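# Place three loose gears on the furnace tray, small end up

## Task

Put each of the three loose gears onto an unoccupied spot on the furnace tray with its smaller end facing upward, then release them so neither gripper is still holding anything.

## Robot and tools

Robot: two arms, left_arm and right_arm, each with six revolute joints and a parallel two-finger gripper. The shared scene frame has its origin on the table top midway between the arms, +z up, +x pointing out across the table; left_arm sits on the +y side. Arm root links: left_arm at (-0.018, +0.365, 0) m, quat_wxyz (+0.999, 0, 0, +0.034); right_arm at (+0.016, -0.252, 0) m, quat_wxyz (+1.000, 0, 0, -0.022). The arm names say nothing about which side of a picture an arm appears on.

execute_actions takes "actions", a list holding at most one item, plus an optional "pictures" boolean (images are included unless you pass false).
- Empty list: nothing new is sent; you just get the current state.
- Move: {"rows": [[...]], "steps": n}, n from 1 to 15 (default 15), each step being 1/30 s. Each row is used for one step; if rows run out, the final row repeats. Every row holds exactly 14 numbers covering both arms even when only one moves: left_arm waist, shoulder, elbow, wrist pitch, wrist yaw, wrist roll, opening, then the same seven for right_arm.
- Wait: {"steps": n} with no rows, n up to 300; it returns after that many steps since the previous result, and your reply time counts into it.
A refused call sends nothing at all.

Joint numbers are absolute target angles in radians, in the same form the Joint positions line prints them, not offsets. Ranges per arm: waist -2.880 to 2.880, shoulder 0.000 to 3.142, elbow 0.000 to 3.019, wrist pitch -1.693 to 1.571, wrist yaw -1.571 to 1.571, wrist roll -2.094 to 2.094. A target more than 0.019 rad beyond a range end, and also farther out than the joint's last reported angle, gets the call refused. True ends may differ from the listed ones by up to 0.019 rad either way; a request beyond the true end is clipped there and produces "joint sent to its limit" (possibly referring to an earlier, still-running action). Absence of that line does not prove there is room left.

Opening is a scale from -1 (closed) to +1 (fully open, 0.094 m between pads). Away from the extremes, the fingers move to where grip_measured equals the number you write. To hold a part, keep commanding below grip_measured: roughly 0.03 lower holds firmly, a smaller gap holds gently. Pads push with about 50 to 62 N at most (some grippers less), weaker on parts under about 2 mm thick, with a possible brief spike on first contact. Each gripper's reading carries a fixed bias of up to about 1 mm. Fingers extend along the gripper's +z and close along its y; end_effector_position is the pinch point between the pads, about 1 cm short of the tips.

Motion limits: each step, the target actually sent stays within a lead of the measured angle of 0.264 rad (waist), 0.32 (shoulder), 0.276 (elbow), 0.33 (wrist pitch), 0.186 (wrist yaw), 0.522 (wrist roll). If targets would place a gripper over 70 mm from where it now is, all of that arm's targets are pulled back proportionally, so distant goals take several actions. Between calls the arms keep heading for the last row sent until everything is nearly still (slow or blocked counts as still) or a HELD step happens; then only a new action moves them further, though fingers already in motion finish.

Result lines: the state line gives, per arm (left_arm | right_arm), end_effector_position in metres and end_effector_quat_wxyz in the scene frame; it grows less accurate at long reach. Joint positions and Joint velocities list each arm's six joints (rad, rad/s) followed by the pad gap (m, m/s). grip_measured is the opening on the command scale. HELD marks steps where all or part of your row was not sent. "joint command not followed" means a clearance check altered or blocked joint targets on some steps; the rest of the row still applied. Joint torques follow the joint order without the gripper; they are nonzero in free air and have per-unit offset, scale and noise. MOTOR HOT appears at 85 °C; at 100 °C that arm and its gripper go limp until cool (OVER-TEMPERATURE FAULT), so don't hold loads longer than needed.

Cameras (all 504x504): cam_head_left, cam_head_right, cam_high, cam_low, cam_left_wrist, cam_right_wrist, delivered in that order. zoom_image takes "camera" and "region" [x0, y0, x1, y1] in pixels from the top-left, no larger than 504 by 504, and returns a closer view of that camera's latest image. read_manual(section="licences") only returns licence text. finished_scene(scene) ends the current scene, passing its number, and cannot be reversed; the goal must hold at that moment.

The simulation keeps running while you think and write. Occasionally a held part gets tugged or a loose object is nudged. Avoid dropping parts, slamming, shoving hard, letting the arms hit or press on each other, and pushing anything off the table, which fails the task outright. Smooth, economical motion is preferred.

Each tool is called after ">>>" by a JSON object that holds its "api" and its "payload", one argument or row to a line.

## Session

>>> {"api": "execute_actions", "payload": {
  "actions": []
}}

Scene clock: 0.00 s of 6000.00 s.
left_arm: end_effector_position=(+0.2039, -0.0429, +0.3004) grip_measured=+1.000 end_effector_quat_wxyz=(+0.336, +0.782, +0.504, +0.147) | right_arm: end_effector_position=(+0.0331, -0.8402, +0.1731) grip_measured=+1.000 end_effector_quat_wxyz=(-0.344, -0.406, -0.539, +0.653)
Joint positions: left_arm=[-1.291  1.177  1.122 -0.872 -0.418  0.915  0.094] | right_arm=[-1.42   1.779  0.703  1.169  0.266 -0.466  0.094]
Joint velocities: left_arm=[-0.015  0.005  0.017 -0.017  0.081  0.022  0.   ] | right_arm=[-0.005 -0.024  0.002 -0.002 -0.051  0.066  0.   ]
Joint torques (N m, as the arm reports them, + toward a larger angle): no reading

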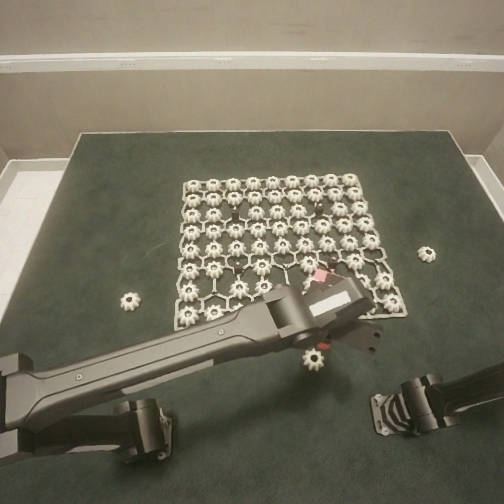

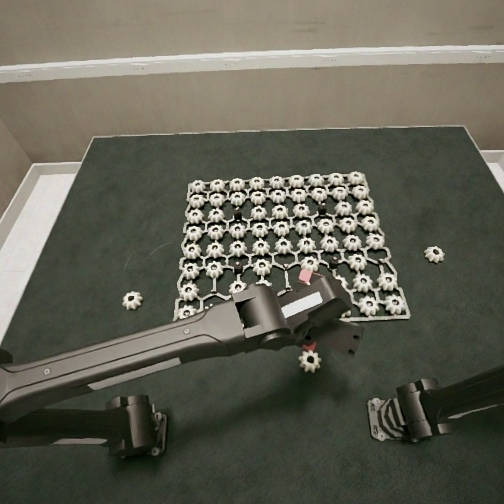

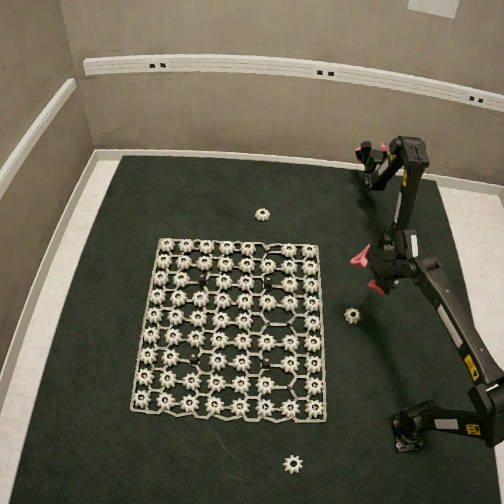

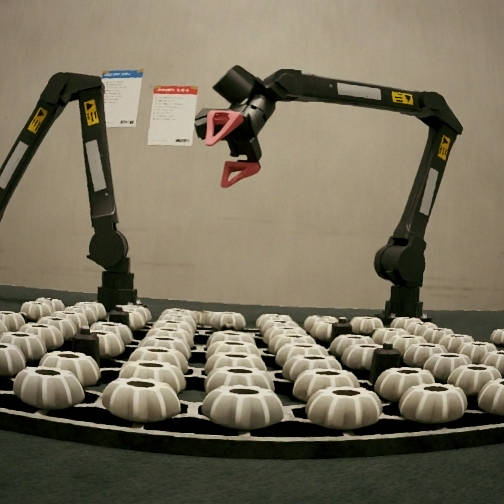

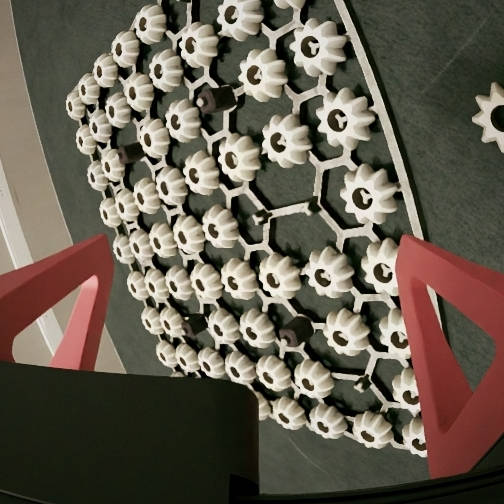

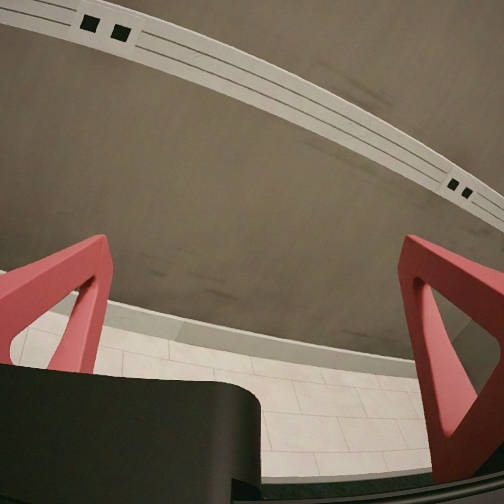

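>>> {"api": "zoom_image", "payload": {
  "camera": "cam_low",
  "region": [90, 60, 210, 160]
}}

>>> {"api": "zoom_image", "payload": {
  "camera": "cam_high",
  "region": [120, 190, 380, 490]
}}

Region (90, 60, 210, 160) of cam_low's 504x504 image, scaled by 4.200, with more detail than that image has.

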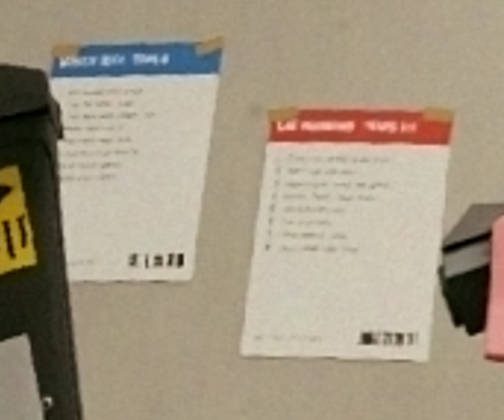

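Region (120, 190, 380, 490) of cam_high's 504x504 image, scaled by 1.680, with more detail than that image has; it fills the left 437 columns of this view, and the rest is white.

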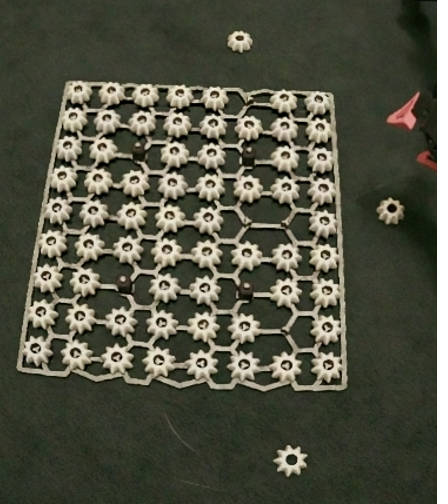

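>>> {"api": "zoom_image", "payload": {
  "camera": "cam_high",
  "region": [250, 370, 350, 490]
}}

>>> {"api": "zoom_image", "payload": {
  "camera": "cam_high",
  "region": [250, 270, 380, 370]
}}

>>> {"api": "zoom_image", "payload": {
  "camera": "cam_high",
  "region": [220, 195, 320, 275]
}}

>>> {"api": "zoom_image", "payload": {
  "camera": "cam_left_wrist",
  "region": [220, 60, 504, 300]
}}

Region (250, 370, 350, 490) of cam_high's 504x504 image, scaled by 4.200, with more detail than that image has.

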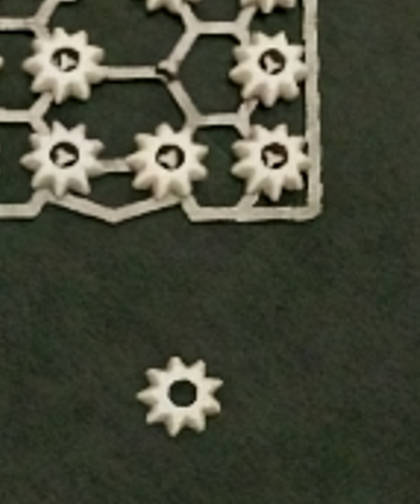

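Region (250, 270, 380, 370) of cam_high's 504x504 image, scaled by 3.877, with more detail than that image has; it fills the top 388 rows of this view, and the rest is white.

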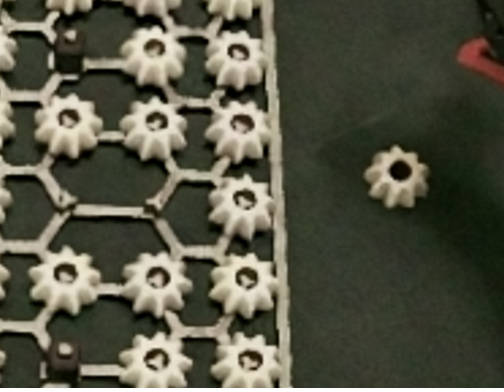

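Region (220, 195, 320, 275) of cam_high's 504x504 image, scaled by 5.040, with more detail than that image has; it fills the top 403 rows of this view, and the rest is white.

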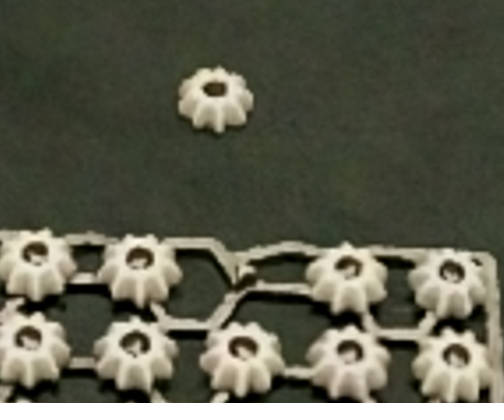

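Region (220, 60, 504, 300) of cam_left_wrist's 504x504 image, scaled by 1.775, with more detail than that image has; it fills the top 426 rows of this view, and the rest is white.

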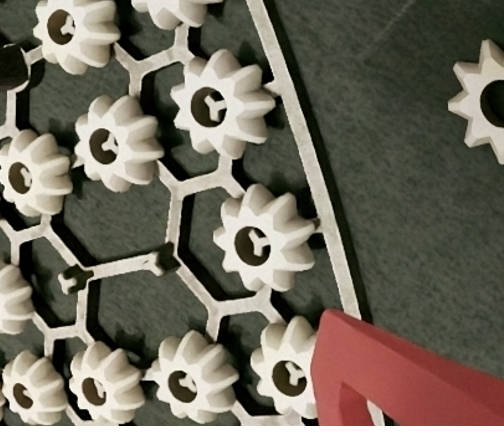

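>>> {"api": "execute_actions", "payload": {
  "actions": [
    {"rows":[[0.251,1.427,1.110,-1.254,0,0,1,-0.337,1.905,1.721,-1.387,0,0,1]],"steps":15}
  ],
  "pictures": false
}}

>>> {"api": "execute_actions", "payload": {
  "actions": [
    {"steps":45}
  ],
  "pictures": false
}}

Scene clock: 65.57 s of 6000.00 s.
left_arm: end_effector_position=(+0.3283, +0.1547, +0.1480) grip_measured=+1.000 end_effector_quat_wxyz=(+0.012, +0.373, +0.928, +0.000) | right_arm: end_effector_position=(+0.3472, -0.8631, +0.1652) grip_measured=+1.000 end_effector_quat_wxyz=(+0.518, +0.341, +0.688, -0.378)
Joint positions: left_arm=[-0.616  1.432  1.11  -1.223 -0.004  0.219  0.094] | right_arm=[-1.024  1.827  1.04   0.608  0.021 -0.166  0.094]
Joint velocities: left_arm=[ 1.851  0.073  0.002 -0.09   0.081 -0.857  0.   ] | right_arm=[ 0.972 -0.005  0.686 -1.136 -0.022  0.212  0.   ]
Joint torques (N m, as the arm reports them, + toward a larger angle): left_arm=[ -1.52 -13.03   8.85  -0.39  -0.03  -0.15] | right_arm=[ -0.12 -15.64   9.92   1.77  -0.1    0.09]
Steps of this call (steps 1 to 90: nothing new was sent; then 62.07 s passed at rest; steps 91 to 105: all 15 steps of this action). Readings (joint positions):
91: left_arm=[-1.283 1.182 1.123 -0.896 -0.377 0.883] | right_arm=[-1.416 1.779 0.708 1.149 0.239 -0.440]
92: left_arm=[-1.265 1.190 1.126 -0.938 -0.331 0.841] | right_arm=[-1.406 1.781 0.722 1.112 0.206 -0.409]
94: left_arm=[-1.202 1.225 1.126 -1.025 -0.236 0.754] | right_arm=[-1.366 1.792 0.764 1.036 0.140 -0.356]
98: left_arm=[-1.024 1.329 1.124 -1.152 -0.055 0.539] | right_arm=[-1.252 1.814 0.865 0.881 0.061 -0.268]
105: the state above

Scene clock: 67.07 s of 6000.00 s.
left_arm: end_effector_position=(+0.3624, +0.4880, +0.1475) grip_measured=+1.000 end_effector_quat_wxyz=(+0.000, -0.150, +0.989, +0.000) | right_arm: end_effector_position=(+0.5577, -0.4736, +0.1598) grip_measured=+1.000 end_effector_quat_wxyz=(+0.012, +0.188, +0.982, -0.002)
Joint positions: left_arm=[ 0.244  1.434  1.11  -1.246 -0.001  0.012  0.094] | right_arm=[-0.344  1.882  1.712 -1.376 -0.001 -0.01   0.094]
Joint velocities: left_arm=[-0.015 -0.005  0.017 -0.012 -0.066  0.037  0.   ] | right_arm=[-0.005 -0.015  0.002 -0.002 -0.022 -0.066  0.   ]
Joint torques (N m, as the arm reports them, + toward a larger angle): left_arm=[ -1.01 -12.36   8.77  -0.22  -0.03  -0.19] | right_arm=[ -0.13 -18.48   8.86  -0.19   0.14   0.07]
Steps of this call (steps 1 to 45: the robot went on to your last target). Readings (joint positions):
1: left_arm=[-0.552 1.434 1.110 -1.226 -0.004 0.192] | right_arm=[-0.991 1.827 1.063 0.569 0.018 -0.156]
2: left_arm=[-0.488 1.434 1.110 -1.228 -0.003 0.169] | right_arm=[-0.958 1.827 1.087 0.532 0.017 -0.147]
4: left_arm=[-0.359 1.434 1.110 -1.230 -0.003 0.132] | right_arm=[-0.892 1.827 1.134 0.457 0.014 -0.130]
8: left_arm=[-0.100 1.434 1.110 -1.231 -0.002 0.083] | right_arm=[-0.761 1.827 1.223 0.309 0.012 -0.104]
45: the state above

FK matches. Look.

>>> {"api": "execute_actions", "payload": {
  "actions": []
}}

Scene clock: 68.33 s of 6000.00 s.
left_arm: end_effector_position=(+0.3624, +0.4880, +0.1475) grip_measured=+1.000 end_effector_quat_wxyz=(+0.000, -0.150, +0.989, +0.000) | right_arm: end_effector_position=(+0.5577, -0.4736, +0.1598) grip_measured=+1.000 end_effector_quat_wxyz=(+0.012, +0.188, +0.982, -0.002)
Joint positions: left_arm=[ 0.244  1.434  1.11  -1.246 -0.001  0.012  0.094] | right_arm=[-0.344  1.882  1.712 -1.376 -0.001 -0.01   0.094]
Joint velocities: left_arm=[ 0.015 -0.005  0.017 -0.002 -0.022  0.007  0.   ] | right_arm=[-0.005 -0.005  0.012 -0.012 -0.022 -0.051  0.   ]
Joint torques (N m, as the arm reports them, + toward a larger angle): left_arm=[ -0.81 -12.46   8.75  -0.22  -0.03  -0.19] | right_arm=[ -0.14 -18.66   8.9   -0.19   0.15   0.07]
Steps of this call (steps 1 to 15: the robot went on to your last target; steps 16 to 38: nothing new was sent). Readings (joint positions):
1: left_arm=[0.244 1.434 1.110 -1.246 -0.001 0.012] | right_arm=[-0.344 1.882 1.712 -1.376 -0.001 -0.010]
2: left_arm=[0.244 1.434 1.110 -1.246 -0.001 0.012] | right_arm=[-0.344 1.882 1.712 -1.376 -0.001 -0.010]
4: left_arm=[0.244 1.434 1.110 -1.246 -0.001 0.012] | right_arm=[-0.344 1.882 1.712 -1.376 -0.001 -0.010]
8: left_arm=[0.244 1.434 1.110 -1.246 -0.001 0.012] | right_arm=[-0.344 1.882 1.712 -1.376 -0.001 -0.010]
38: the state above
All arms were judged still, so your last target was given up. Only a new action makes them travel on or press farther. Fingers that are still opening or closing keep moving.

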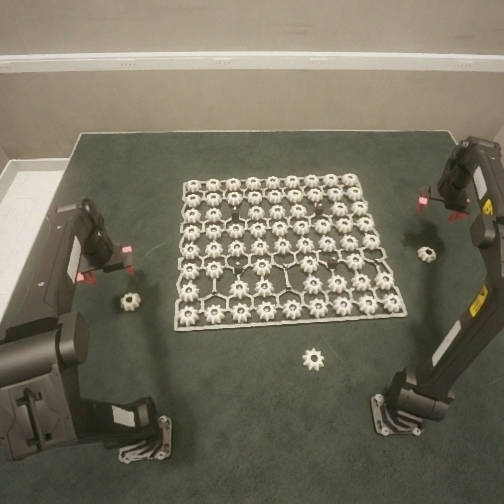

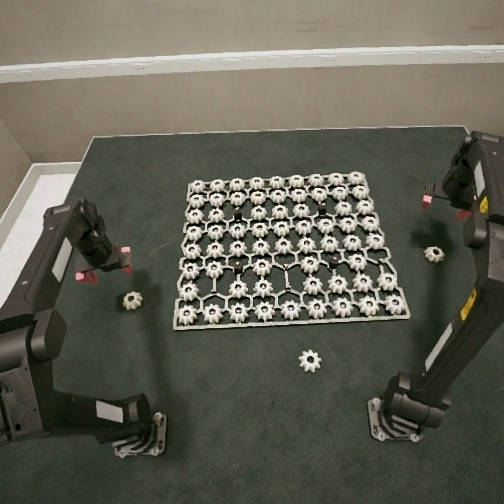

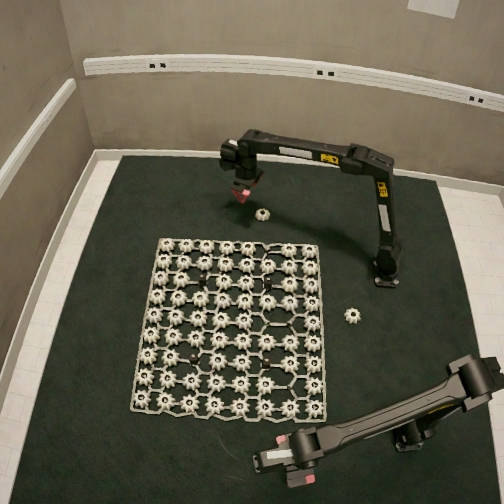

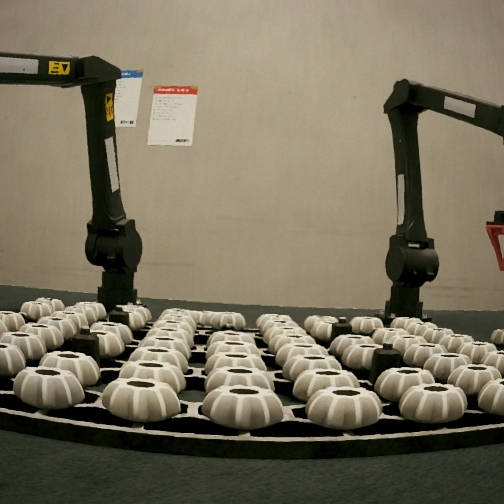

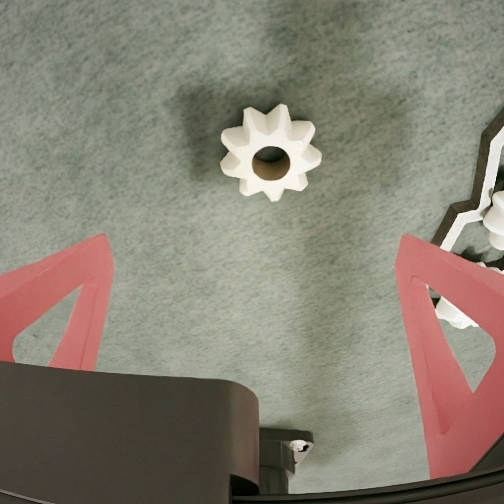

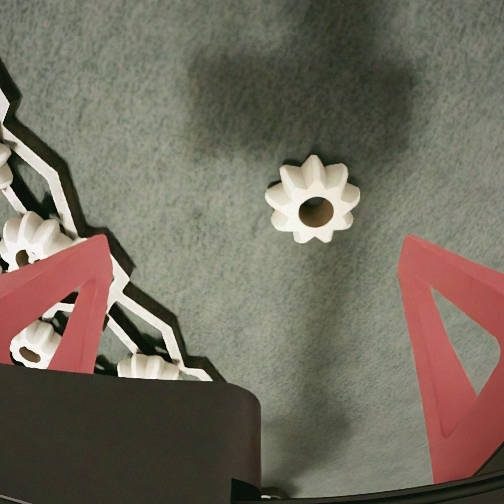

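>>> {"api": "execute_actions", "payload": {
  "actions": [
    {"rows":[[0.238,1.445,1.06,-1.19,0,0,1,-0.36,1.875,1.63,-1.31,0,0,1],[0.232,1.46,1.01,-1.12,0,0,1,-0.38,1.865,1.54,-1.24,0,0,1],[0.226,1.475,0.96,-1.06,0,0,1,-0.40,1.855,1.45,-1.17,0,0,1],[0.2195,1.4906,0.9161,-0.9963,0,0,1,-0.419,1.8407,1.375,-1.105,0,0,1]],"steps":15}
  ],
  "pictures": false
}}

>>> {"api": "execute_actions", "payload": {
  "actions": [
    {"steps":25}
  ]
}}

Scene clock: 88.67 s of 6000.00 s.
left_arm: end_effector_position=(+0.3342, +0.4707, +0.0520) grip_measured=+1.000 end_effector_quat_wxyz=(-0.017, -0.140, +0.990, -0.002) | right_arm: end_effector_position=(+0.4767, -0.4900, +0.0531) grip_measured=+1.000 end_effector_quat_wxyz=(-0.016, +0.231, +0.973, +0.005)
Joint positions: left_arm=[ 0.223  1.495  0.895 -1.006 -0.001  0.012  0.094] | right_arm=[-0.432  1.842  1.356 -1.118 -0.001 -0.01   0.094]
Joint velocities: left_arm=[-0.005 -0.015 -0.012 -0.032  0.022  0.066  0.   ] | right_arm=[ 0.034 -0.015  0.012  0.037 -0.007 -0.037  0.   ]
Joint torques (N m, as the arm reports them, + toward a larger angle): left_arm=[ -1.67 -11.67   9.09   0.29  -0.02  -0.2 ] | right_arm=[  0.07 -18.55   8.61   0.61   0.13   0.06]
Steps of this call (steps 1 to 90: nothing new was sent; then 16.83 s passed at rest; steps 91 to 105: all 15 steps of this action). Readings (joint positions):
91: left_arm=[0.244 1.434 1.104 -1.236 -0.001 0.012] | right_arm=[-0.344 1.880 1.702 -1.364 -0.001 -0.010]
92: left_arm=[0.244 1.432 1.089 -1.206 -0.001 0.012] | right_arm=[-0.346 1.871 1.671 -1.327 -0.001 -0.010]
94: left_arm=[0.241 1.432 1.025 -1.106 -0.001 0.012] | right_arm=[-0.354 1.843 1.569 -1.240 -0.001 -0.010]
98: left_arm=[0.227 1.469 0.911 -1.022 -0.001 0.012] | right_arm=[-0.395 1.834 1.392 -1.140 -0.001 -0.010]
105: the state above

Scene clock: 89.50 s of 6000.00 s.
left_arm: end_effector_position=(+0.3344, +0.4708, +0.0520) grip_measured=+1.000 end_effector_quat_wxyz=(-0.017, -0.140, +0.990, -0.002) | right_arm: end_effector_position=(+0.4787, -0.4868, +0.0531) grip_measured=+1.000 end_effector_quat_wxyz=(-0.015, +0.228, +0.974, +0.004)
Joint positions: left_arm=[ 0.223  1.495  0.895 -1.005 -0.001  0.012  0.094] | right_arm=[-0.425  1.842  1.356 -1.116 -0.001 -0.01   0.094]
Joint velocities: left_arm=[ 0.005 -0.005 -0.007 -0.002  0.007 -0.037  0.   ] | right_arm=[-0.005 -0.005 -0.017 -0.002 -0.095  0.022  0.   ]
Joint torques (N m, as the arm reports them, + toward a larger angle): left_arm=[ -1.55 -12.05   9.13   0.3   -0.02  -0.19] | right_arm=[ -0.07 -18.63   8.57   0.58   0.13   0.06]
Steps of this call (steps 1 to 15: the robot went on to your last target; steps 16 to 25: nothing new was sent). Readings (joint positions):
1: left_arm=[0.223 1.495 0.895 -1.006 -0.001 0.012] | right_arm=[-0.431 1.842 1.356 -1.117 -0.001 -0.010]
2: left_arm=[0.223 1.495 0.895 -1.005 -0.001 0.012] | right_arm=[-0.430 1.842 1.356 -1.117 -0.001 -0.010]
4: left_arm=[0.223 1.495 0.895 -1.005 -0.001 0.012] | right_arm=[-0.427 1.842 1.356 -1.116 -0.001 -0.010]
8: left_arm=[0.223 1.495 0.895 -1.005 -0.001 0.012] | right_arm=[-0.425 1.842 1.356 -1.116 -0.001 -0.010]
25: the state above
All arms were judged still, so your last target was given up. Only a new action makes them travel on or press farther. Fingers that are still opening or closing keep moving.

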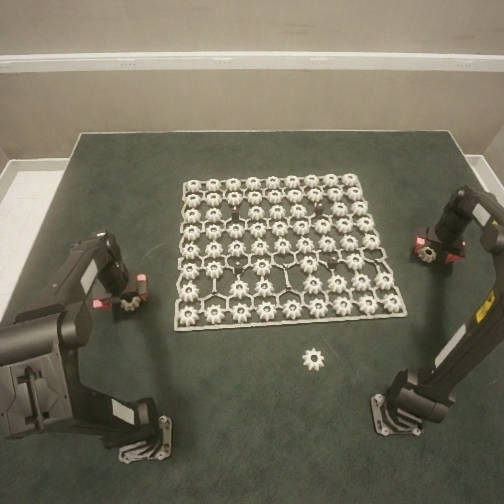

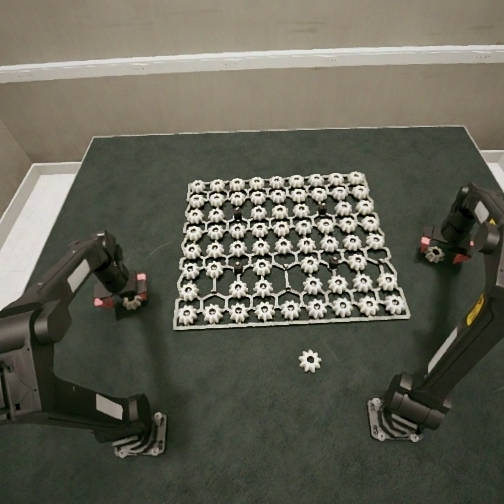

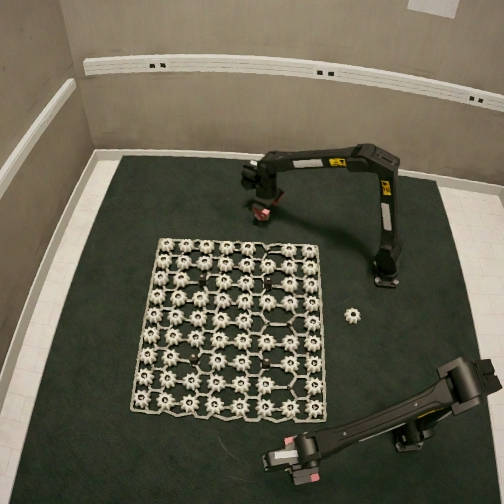

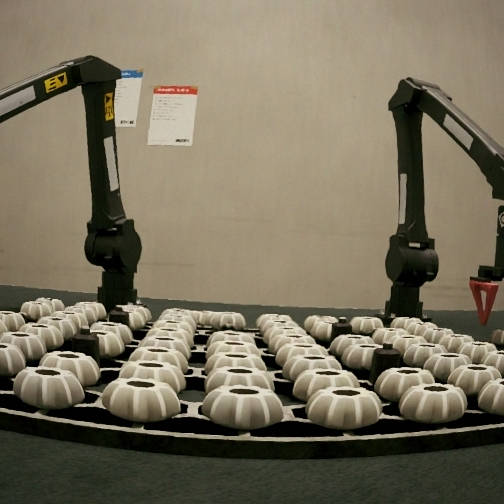

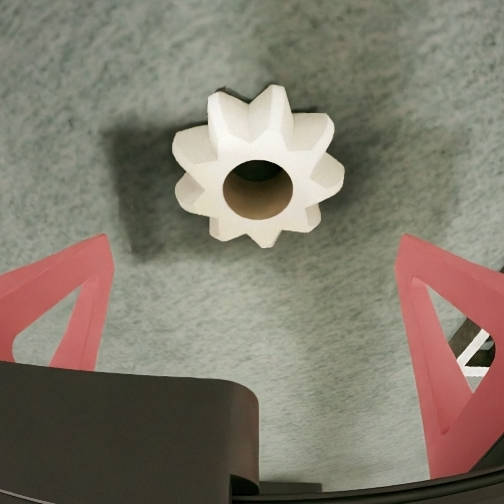

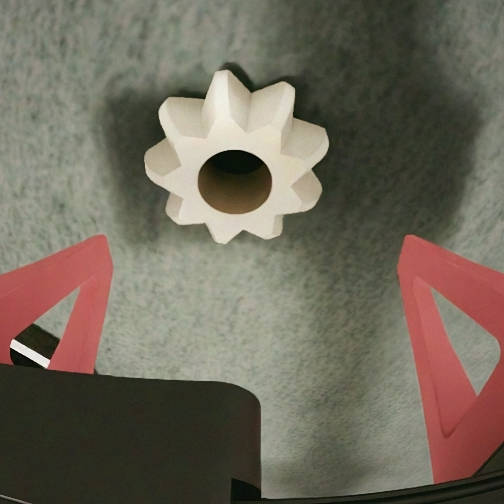

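>>> {"api": "zoom_image", "payload": {
  "camera": "cam_low",
  "region": [384, 260, 504, 360]
}}

>>> {"api": "zoom_image", "payload": {
  "camera": "cam_low",
  "region": [180, 360, 320, 470]
}}

Region (384, 260, 504, 360) of cam_low's 504x504 image, scaled by 4.200, with more detail than that image has.

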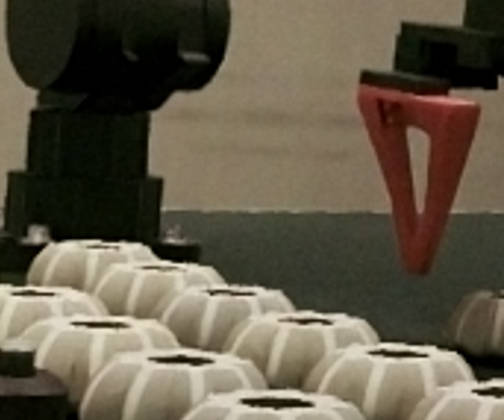

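Region (180, 360, 320, 470) of cam_low's 504x504 image, scaled by 3.600, with more detail than that image has; it fills the top 396 rows of this view, and the rest is white.

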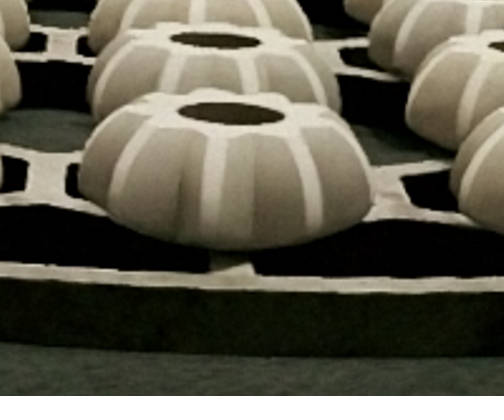

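>>> {"api": "execute_actions", "payload": {
  "actions": [
    {"rows":[[0.221,1.505,0.91,-0.97,0,0,1,-0.417,1.853,1.372,-1.085,0,0,1],[0.221,1.517,0.904,-0.945,0,0,1,-0.415,1.866,1.368,-1.065,0,0,1],[0.22,1.529,0.898,-0.92,0,0,1,-0.413,1.879,1.364,-1.045,0,0,1],[0.22,1.541,0.892,-0.893,0,0,1,-0.41,1.892,1.36,-1.025,0,0,1],[0.219,1.553,0.885,-0.867,0,0,1,-0.408,1.905,1.355,-1.003,0,0,1]],"steps":15}
  ],
  "pictures": false
}}

>>> {"api": "execute_actions", "payload": {
  "actions": [
    {"steps":20}
  ]
}}

Scene clock: 113.20 s of 6000.00 s.
left_arm: end_effector_position=(+0.3571, +0.4776, +0.0351) grip_measured=+1.000 end_effector_quat_wxyz=(+0.022, -0.140, +0.990, +0.004) | right_arm: end_effector_position=(+0.5008, -0.4908, +0.0351) grip_measured=+1.000 end_effector_quat_wxyz=(+0.016, +0.222, +0.975, -0.003)
Joint positions: left_arm=[ 0.223  1.534  0.886 -0.877 -0.001  0.012  0.094] | right_arm=[-0.413  1.877  1.356 -1.016 -0.001 -0.01   0.094]
Joint velocities: left_arm=[ 0.005 -0.015 -0.012  0.012  0.022 -0.066  0.   ] | right_arm=[-0.005 -0.015 -0.007  0.007  0.037  0.022  0.   ]
Joint torques (N m, as the arm reports them, + toward a larger angle): left_arm=[ -1.78 -10.58   7.3    0.55  -0.04  -0.18] | right_arm=[ -0.37 -16.71   7.16   0.77   0.14   0.06]
Steps of this call (steps 1 to 90: nothing new was sent; then 20.20 s passed at rest; steps 91 to 105: all 15 steps of this action). Readings (joint positions):
91: left_arm=[0.223 1.495 0.895 -1.001 -0.001 0.012] | right_arm=[-0.425 1.842 1.356 -1.113 -0.001 -0.010]
92: left_arm=[0.223 1.495 0.895 -0.989 -0.001 0.012] | right_arm=[-0.425 1.842 1.356 -1.104 -0.001 -0.010]
94: left_arm=[0.223 1.497 0.895 -0.950 -0.001 0.012] | right_arm=[-0.424 1.843 1.356 -1.074 -0.001 -0.010]
98: left_arm=[0.223 1.520 0.895 -0.883 -0.001 0.012] | right_arm=[-0.419 1.858 1.356 -1.021 -0.001 -0.010]
105: the state above

Scene clock: 113.87 s of 6000.00 s.
left_arm: end_effector_position=(+0.3572, +0.4776, +0.0351) grip_measured=+1.000 end_effector_quat_wxyz=(+0.023, -0.140, +0.990, +0.004) | right_arm: end_effector_position=(+0.5010, -0.4909, +0.0351) grip_measured=+1.000 end_effector_quat_wxyz=(+0.017, +0.222, +0.975, -0.003)
Joint positions: left_arm=[ 0.223  1.534  0.886 -0.876 -0.001  0.012  0.094] | right_arm=[-0.413  1.877  1.356 -1.015 -0.001 -0.01   0.094]
Joint velocities: left_arm=[-0.005  0.005 -0.007 -0.012  0.007 -0.066  0.   ] | right_arm=[-0.005 -0.005 -0.002  0.002  0.007 -0.081  0.   ]
Joint torques (N m, as the arm reports them, + toward a larger angle): left_arm=[ -1.62 -10.8    7.42   0.53  -0.03  -0.18] | right_arm=[ -0.1  -16.8    7.17   0.76   0.13   0.06]
Steps of this call (steps 1 to 15: the robot went on to your last target; steps 16 to 20: nothing new was sent). Readings (joint positions):
1: left_arm=[0.223 1.534 0.886 -0.876 -0.001 0.012] | right_arm=[-0.413 1.877 1.356 -1.016 -0.001 -0.010]
2: left_arm=[0.223 1.534 0.886 -0.876 -0.001 0.012] | right_arm=[-0.413 1.877 1.356 -1.015 -0.001 -0.010]
4: left_arm=[0.223 1.534 0.886 -0.876 -0.001 0.012] | right_arm=[-0.413 1.877 1.356 -1.015 -0.001 -0.010]
8: left_arm=[0.223 1.534 0.886 -0.876 -0.001 0.012] | right_arm=[-0.413 1.877 1.356 -1.015 -0.001 -0.010]
20: the state above
All arms were judged still, so your last target was given up. Only a new action makes them travel on or press farther. Fingers that are still opening or closing keep moving.

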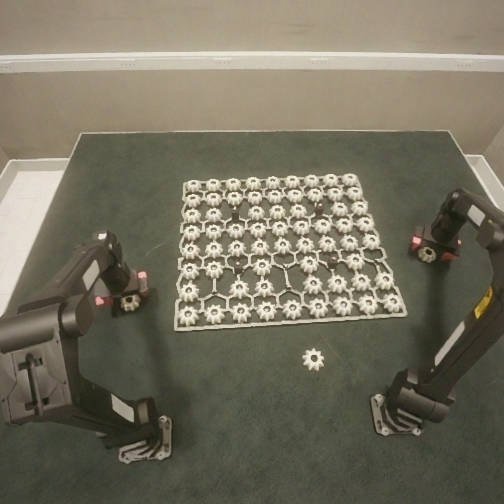

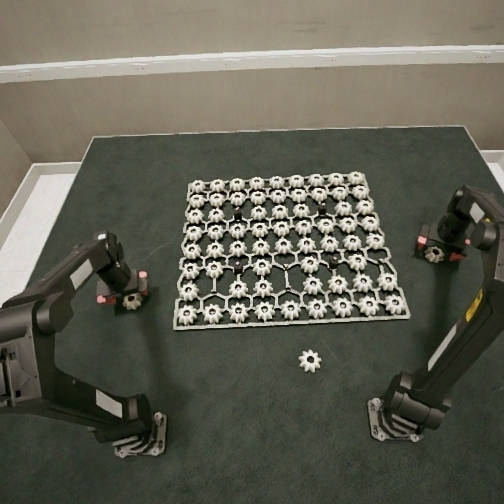

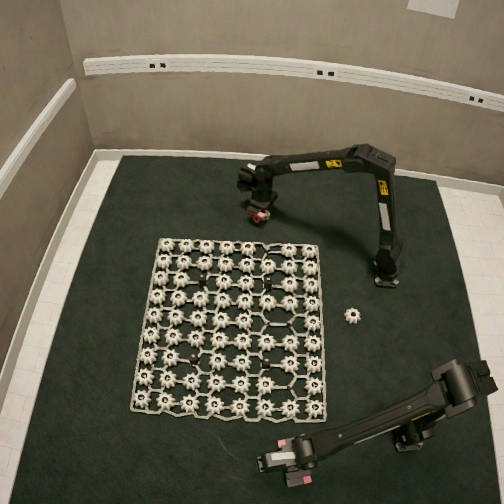

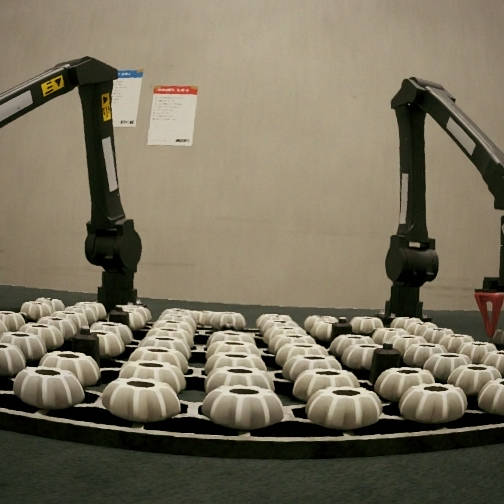

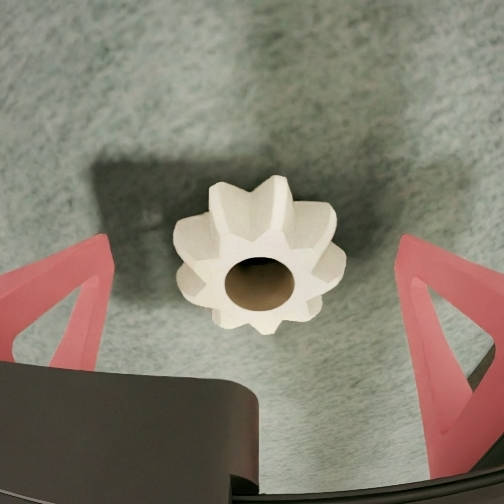

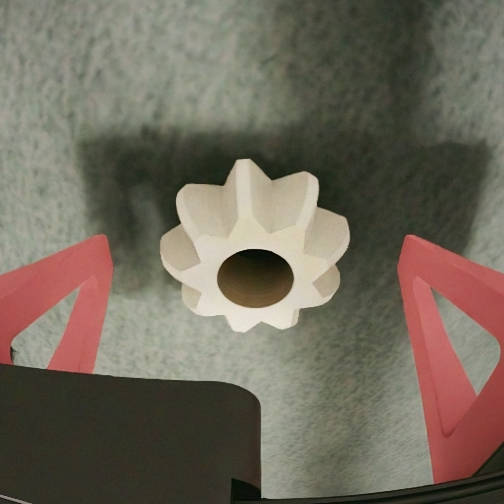

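>>> {"api": "execute_actions", "payload": {
  "actions": [
    {"rows":[[0.219,1.56,0.88,-0.867,0,0,1,-0.408,1.909,1.352,-1.005,0,0,1],[0.219,1.567,0.875,-0.867,0,0,1,-0.408,1.913,1.349,-1.005,0,0,1],[0.219,1.574,0.87,-0.867,0,0,1,-0.408,1.917,1.346,-1.005,0,0,1],[0.219,1.581,0.866,-0.867,0,0,1,-0.408,1.92,1.343,-1.005,0,0,1]],"steps":15}
  ]
}}

Scene clock: 133.07 s of 6000.00 s.
left_arm: end_effector_position=(+0.3457, +0.4742, +0.0194) grip_measured=+1.000 end_effector_quat_wxyz=(+0.000, -0.140, +0.990, +0.000) | right_arm: end_effector_position=(+0.5003, -0.4906, +0.0310) grip_measured=+1.000 end_effector_quat_wxyz=(+0.013, +0.222, +0.975, -0.002)
Joint positions: left_arm=[ 0.223  1.561  0.866 -0.875 -0.001  0.012  0.094] | right_arm=[-0.413  1.885  1.356 -1.015 -0.001 -0.01   0.094]
Joint velocities: left_arm=[-0.005 -0.015 -0.007  0.017 -0.007 -0.007  0.   ] | right_arm=[-0.005 -0.015 -0.007 -0.007  0.022  0.022  0.   ]
Joint torques (N m, as the arm reports them, + toward a larger angle): left_arm=[ -1.75 -10.68   7.03   0.39  -0.04  -0.21] | right_arm=[ -0.3  -16.2    6.28   0.65   0.14   0.06]
Steps of this call (steps 1 to 90: nothing new was sent; then 15.70 s passed at rest; steps 91 to 105: all 15 steps of this action). Readings (joint positions):
91: left_arm=[0.223 1.534 0.886 -0.876 -0.001 0.012] | right_arm=[-0.413 1.877 1.356 -1.015 -0.001 -0.010]
92: left_arm=[0.223 1.535 0.885 -0.876 -0.001 0.012] | right_arm=[-0.413 1.877 1.356 -1.015 -0.001 -0.010]
94: left_arm=[0.223 1.537 0.882 -0.875 -0.001 0.012] | right_arm=[-0.413 1.878 1.356 -1.015 -0.001 -0.010]
98: left_arm=[0.223 1.553 0.871 -0.875 -0.001 0.012] | right_arm=[-0.413 1.882 1.356 -1.015 -0.001 -0.010]
105: the state above

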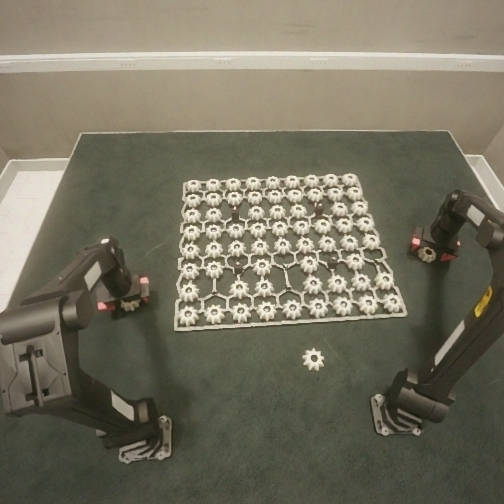

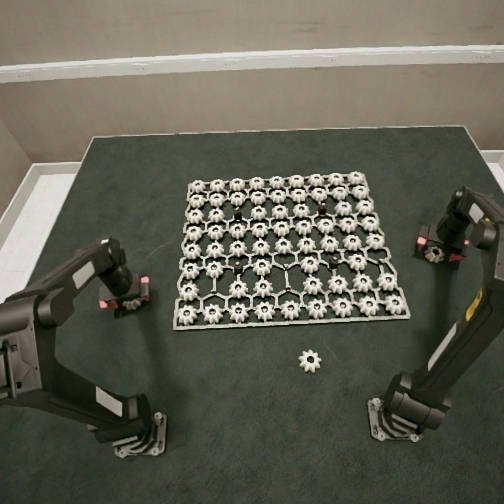

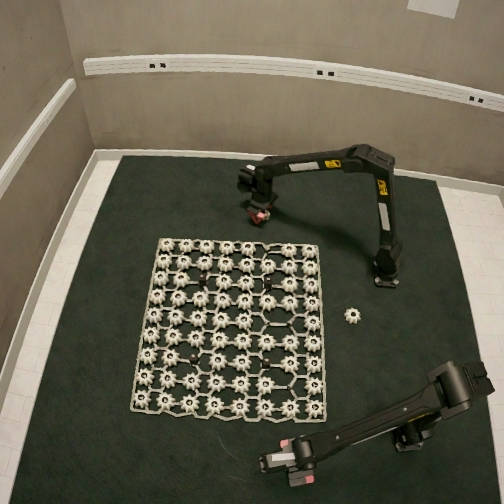

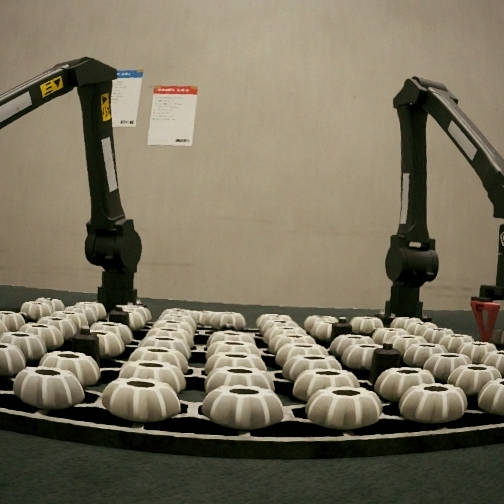

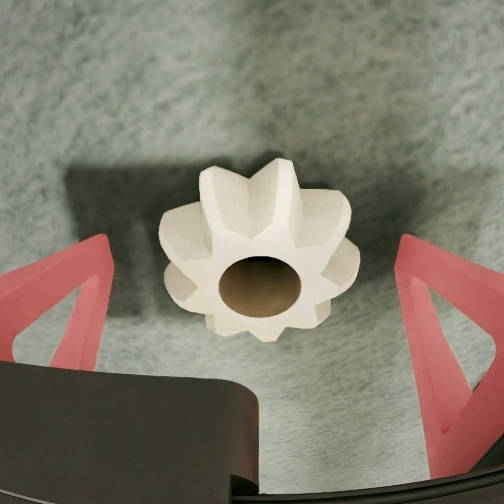

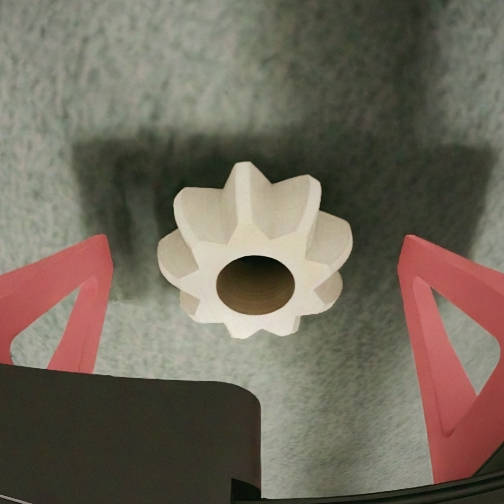

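>>> {"api": "execute_actions", "payload": {
  "actions": [
    {"rows":[[0.219,1.585,0.866,-0.867,0,0,1,-0.408,1.923,1.338,-1.005,0,0,1],[0.219,1.588,0.866,-0.867,0,0,1,-0.408,1.926,1.333,-1.005,0,0,1],[0.219,1.591,0.866,-0.867,0,0,1,-0.408,1.928,1.329,-1.005,0,0,1],[0.219,1.594,0.866,-0.867,0,0,1,-0.408,1.93,1.325,-1.005,0,0,1]],"steps":15}
  ]
}}

Scene clock: 147.23 s of 6000.00 s.
left_arm: end_effector_position=(+0.3449, +0.4739, +0.0165) grip_measured=+1.000 end_effector_quat_wxyz=(-0.004, -0.140, +0.990, -0.000) | right_arm: end_effector_position=(+0.4919, -0.4863, +0.0211) grip_measured=+1.000 end_effector_quat_wxyz=(+0.001, +0.223, +0.975, +0.001)
Joint positions: left_arm=[ 0.223  1.569  0.866 -0.875 -0.001  0.012  0.094] | right_arm=[-0.413  1.891  1.335 -1.014 -0.002 -0.008  0.094]
Joint velocities: left_arm=[-0.005 -0.005  0.022  0.007  0.051  0.007  0.   ] | right_arm=[-0.015 -0.024 -0.012  0.007  0.037  0.051  0.   ]
Joint torques (N m, as the arm reports them, + toward a larger angle): left_arm=[ -1.71 -10.4    6.96   0.35  -0.04  -0.17] | right_arm=[ -0.15 -15.63   6.26   0.54   0.15   0.05]
Steps of this call (steps 1 to 15: the robot went on to your last target; steps 16 to 90: nothing new was sent; then 10.67 s passed at rest; steps 91 to 105: all 15 steps of this action). Readings (joint positions):
91: left_arm=[0.223 1.561 0.866 -0.875 -0.001 0.012] | right_arm=[-0.413 1.885 1.355 -1.015 -0.001 -0.010]
92: left_arm=[0.223 1.561 0.866 -0.875 -0.001 0.012] | right_arm=[-0.413 1.885 1.353 -1.015 -0.001 -0.010]
94: left_arm=[0.223 1.562 0.866 -0.875 -0.001 0.012] | right_arm=[-0.413 1.885 1.346 -1.015 -0.001 -0.010]
98: left_arm=[0.223 1.567 0.866 -0.875 -0.001 0.012] | right_arm=[-0.413 1.891 1.335 -1.015 -0.002 -0.009]
105: the state above

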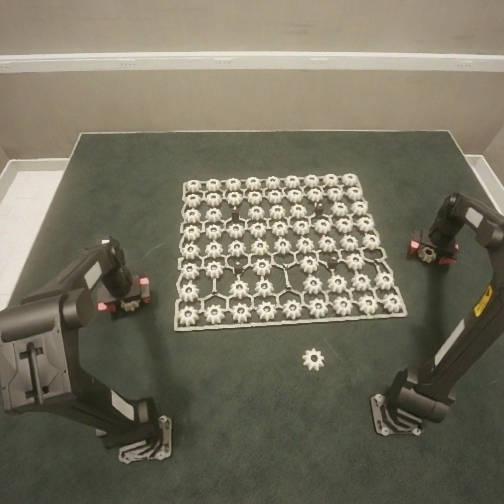

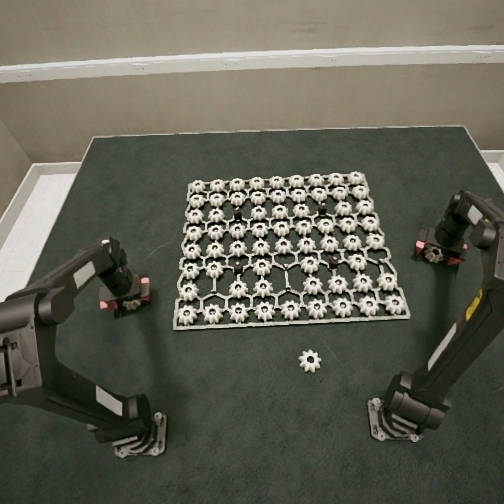

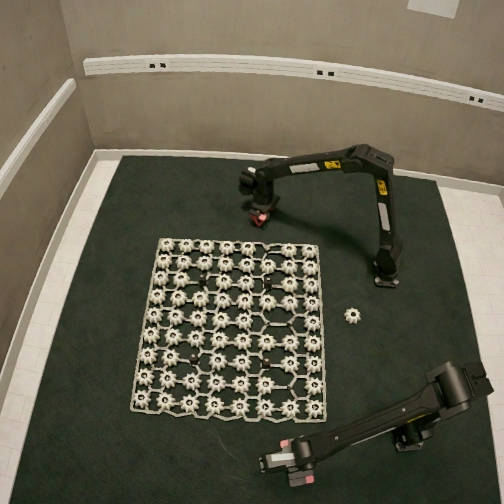

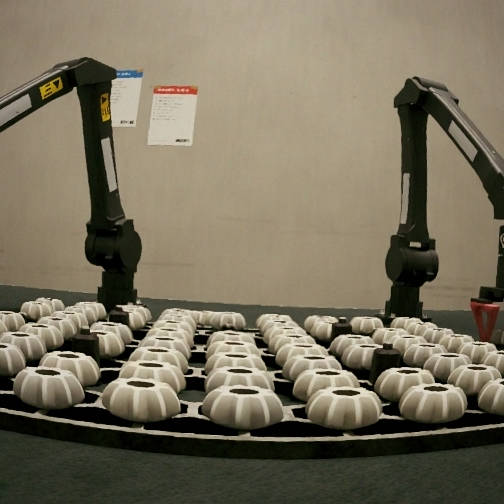

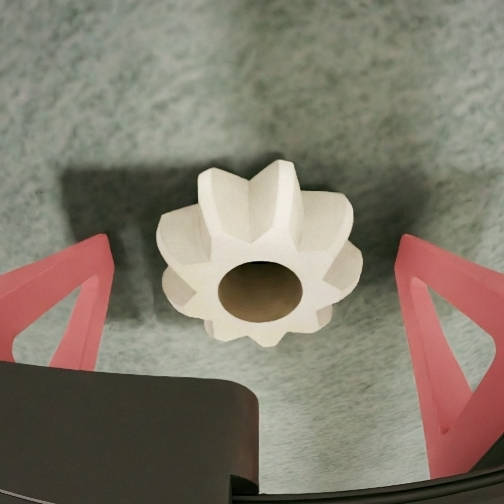

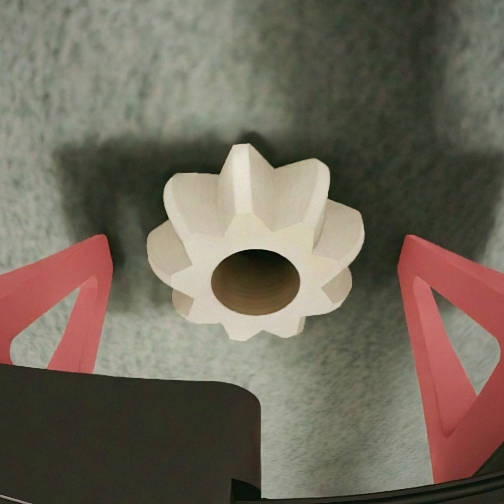

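>>> {"api": "execute_actions", "payload": {
  "actions": [
    {"rows":[[0.219,1.597,0.866,-0.867,0,0,1,-0.408,1.925,1.335,-1.005,0,0,1],[0.219,1.60,0.866,-0.867,0,0,1,-0.408,1.92,1.345,-1.005,0,0,1],[0.219,1.603,0.866,-0.867,0,0,1,-0.408,1.915,1.355,-1.005,0,0,1],[0.219,1.603,0.866,-0.867,0,0,1,-0.408,1.915,1.365,-1.005,0,0,1]],"steps":15}
  ],
  "pictures": false
}}

Scene clock: 157.77 s of 6000.00 s.
left_arm: end_effector_position=(+0.3447, +0.4737, +0.0157) grip_measured=+1.000 end_effector_quat_wxyz=(-0.004, -0.140, +0.990, -0.000) | right_arm: end_effector_position=(+0.4919, -0.4863, +0.0211) grip_measured=+1.000 end_effector_quat_wxyz=(+0.001, +0.223, +0.975, +0.001)
Joint positions: left_arm=[ 0.223  1.571  0.866 -0.874 -0.001  0.012  0.094] | right_arm=[-0.413  1.891  1.335 -1.014 -0.002 -0.008  0.094]
Joint velocities: left_arm=[-0.015 -0.015 -0.002  0.007 -0.022  0.007  0.   ] | right_arm=[-0.005 -0.005 -0.017  0.002  0.022  0.022  0.   ]
Joint torques (N m, as the arm reports them, + toward a larger angle): left_arm=[-1.69 -9.77  7.    0.38 -0.05 -0.18] | right_arm=[ -0.25 -16.92   9.09   0.53   0.17   0.04]
Steps of this call (steps 1 to 15: the robot went on to your last target; steps 16 to 90: nothing new was sent; then 7.03 s passed at rest; steps 91 to 105: all 15 steps of this action). Readings (joint positions):
91: left_arm=[0.223 1.569 0.866 -0.875 -0.001 0.012] | right_arm=[-0.413 1.891 1.335 -1.014 -0.002 -0.008]
92: left_arm=[0.223 1.569 0.866 -0.875 -0.001 0.012] | right_arm=[-0.413 1.891 1.335 -1.014 -0.002 -0.008]
94: left_arm=[0.223 1.571 0.866 -0.875 -0.001 0.012] | right_arm=[-0.413 1.891 1.335 -1.014 -0.002 -0.008]
98: left_arm=[0.223 1.571 0.866 -0.874 -0.001 0.012] | right_arm=[-0.413 1.891 1.335 -1.014 -0.002 -0.008]
105: the state above

>>> {"api": "execute_actions", "payload": {
  "actions": [
    {"rows":[[0.219,1.59,0.866,-0.867,0,0,1,-0.408,1.915,1.37,-1.005,0,0,1],[0.219,1.575,0.866,-0.867,0,0,1,-0.408,1.915,1.375,-1.005,0,0,1],[0.219,1.563,0.866,-0.867,0,0,1,-0.408,1.915,1.38,-1.005,0,0,1],[0.219,1.553,0.866,-0.867,0,0,1,-0.408,1.915,1.384,-1.005,0,0,1]],"steps":15}
  ],
  "pictures": false
}}

Scene clock: 164.00 s of 6000.00 s.
left_arm: end_effector_position=(+0.3450, +0.4738, +0.0165) grip_measured=+1.000 end_effector_quat_wxyz=(-0.003, -0.140, +0.990, -0.000) | right_arm: end_effector_position=(+0.4930, -0.4868, +0.0219) grip_measured=+1.000 end_effector_quat_wxyz=(+0.002, +0.223, +0.975, +0.001)
Joint positions: left_arm=[ 0.223  1.569  0.866 -0.874 -0.001  0.012  0.094] | right_arm=[-0.413  1.891  1.338 -1.014 -0.002 -0.008  0.094]
Joint velocities: left_arm=[-0.005  0.005  0.002 -0.007  0.037  0.037  0.   ] | right_arm=[ 0.005  0.005 -0.017 -0.002 -0.022  0.022  0.   ]
Joint torques (N m, as the arm reports them, + toward a larger angle): left_arm=[ -1.83 -13.42   7.02   0.37  -0.03  -0.18] | right_arm=[ -0.17 -16.97  10.25   0.55   0.17   0.04]
Steps of this call (steps 1 to 15: the robot went on to your last target; steps 16 to 90: nothing new was sent; then 2.73 s passed at rest; steps 91 to 105: all 15 steps of this action). Readings (joint positions):
91: left_arm=[0.223 1.571 0.866 -0.874 -0.001 0.012] | right_arm=[-0.413 1.891 1.335 -1.014 -0.002 -0.008]
92: left_arm=[0.223 1.571 0.866 -0.874 -0.001 0.012] | right_arm=[-0.413 1.891 1.335 -1.014 -0.002 -0.008]
94: left_arm=[0.223 1.571 0.866 -0.874 -0.001 0.012] | right_arm=[-0.413 1.891 1.336 -1.014 -0.002 -0.008]
98: left_arm=[0.223 1.569 0.866 -0.874 -0.001 0.012] | right_arm=[-0.413 1.891 1.338 -1.014 -0.002 -0.008]
105: the state above


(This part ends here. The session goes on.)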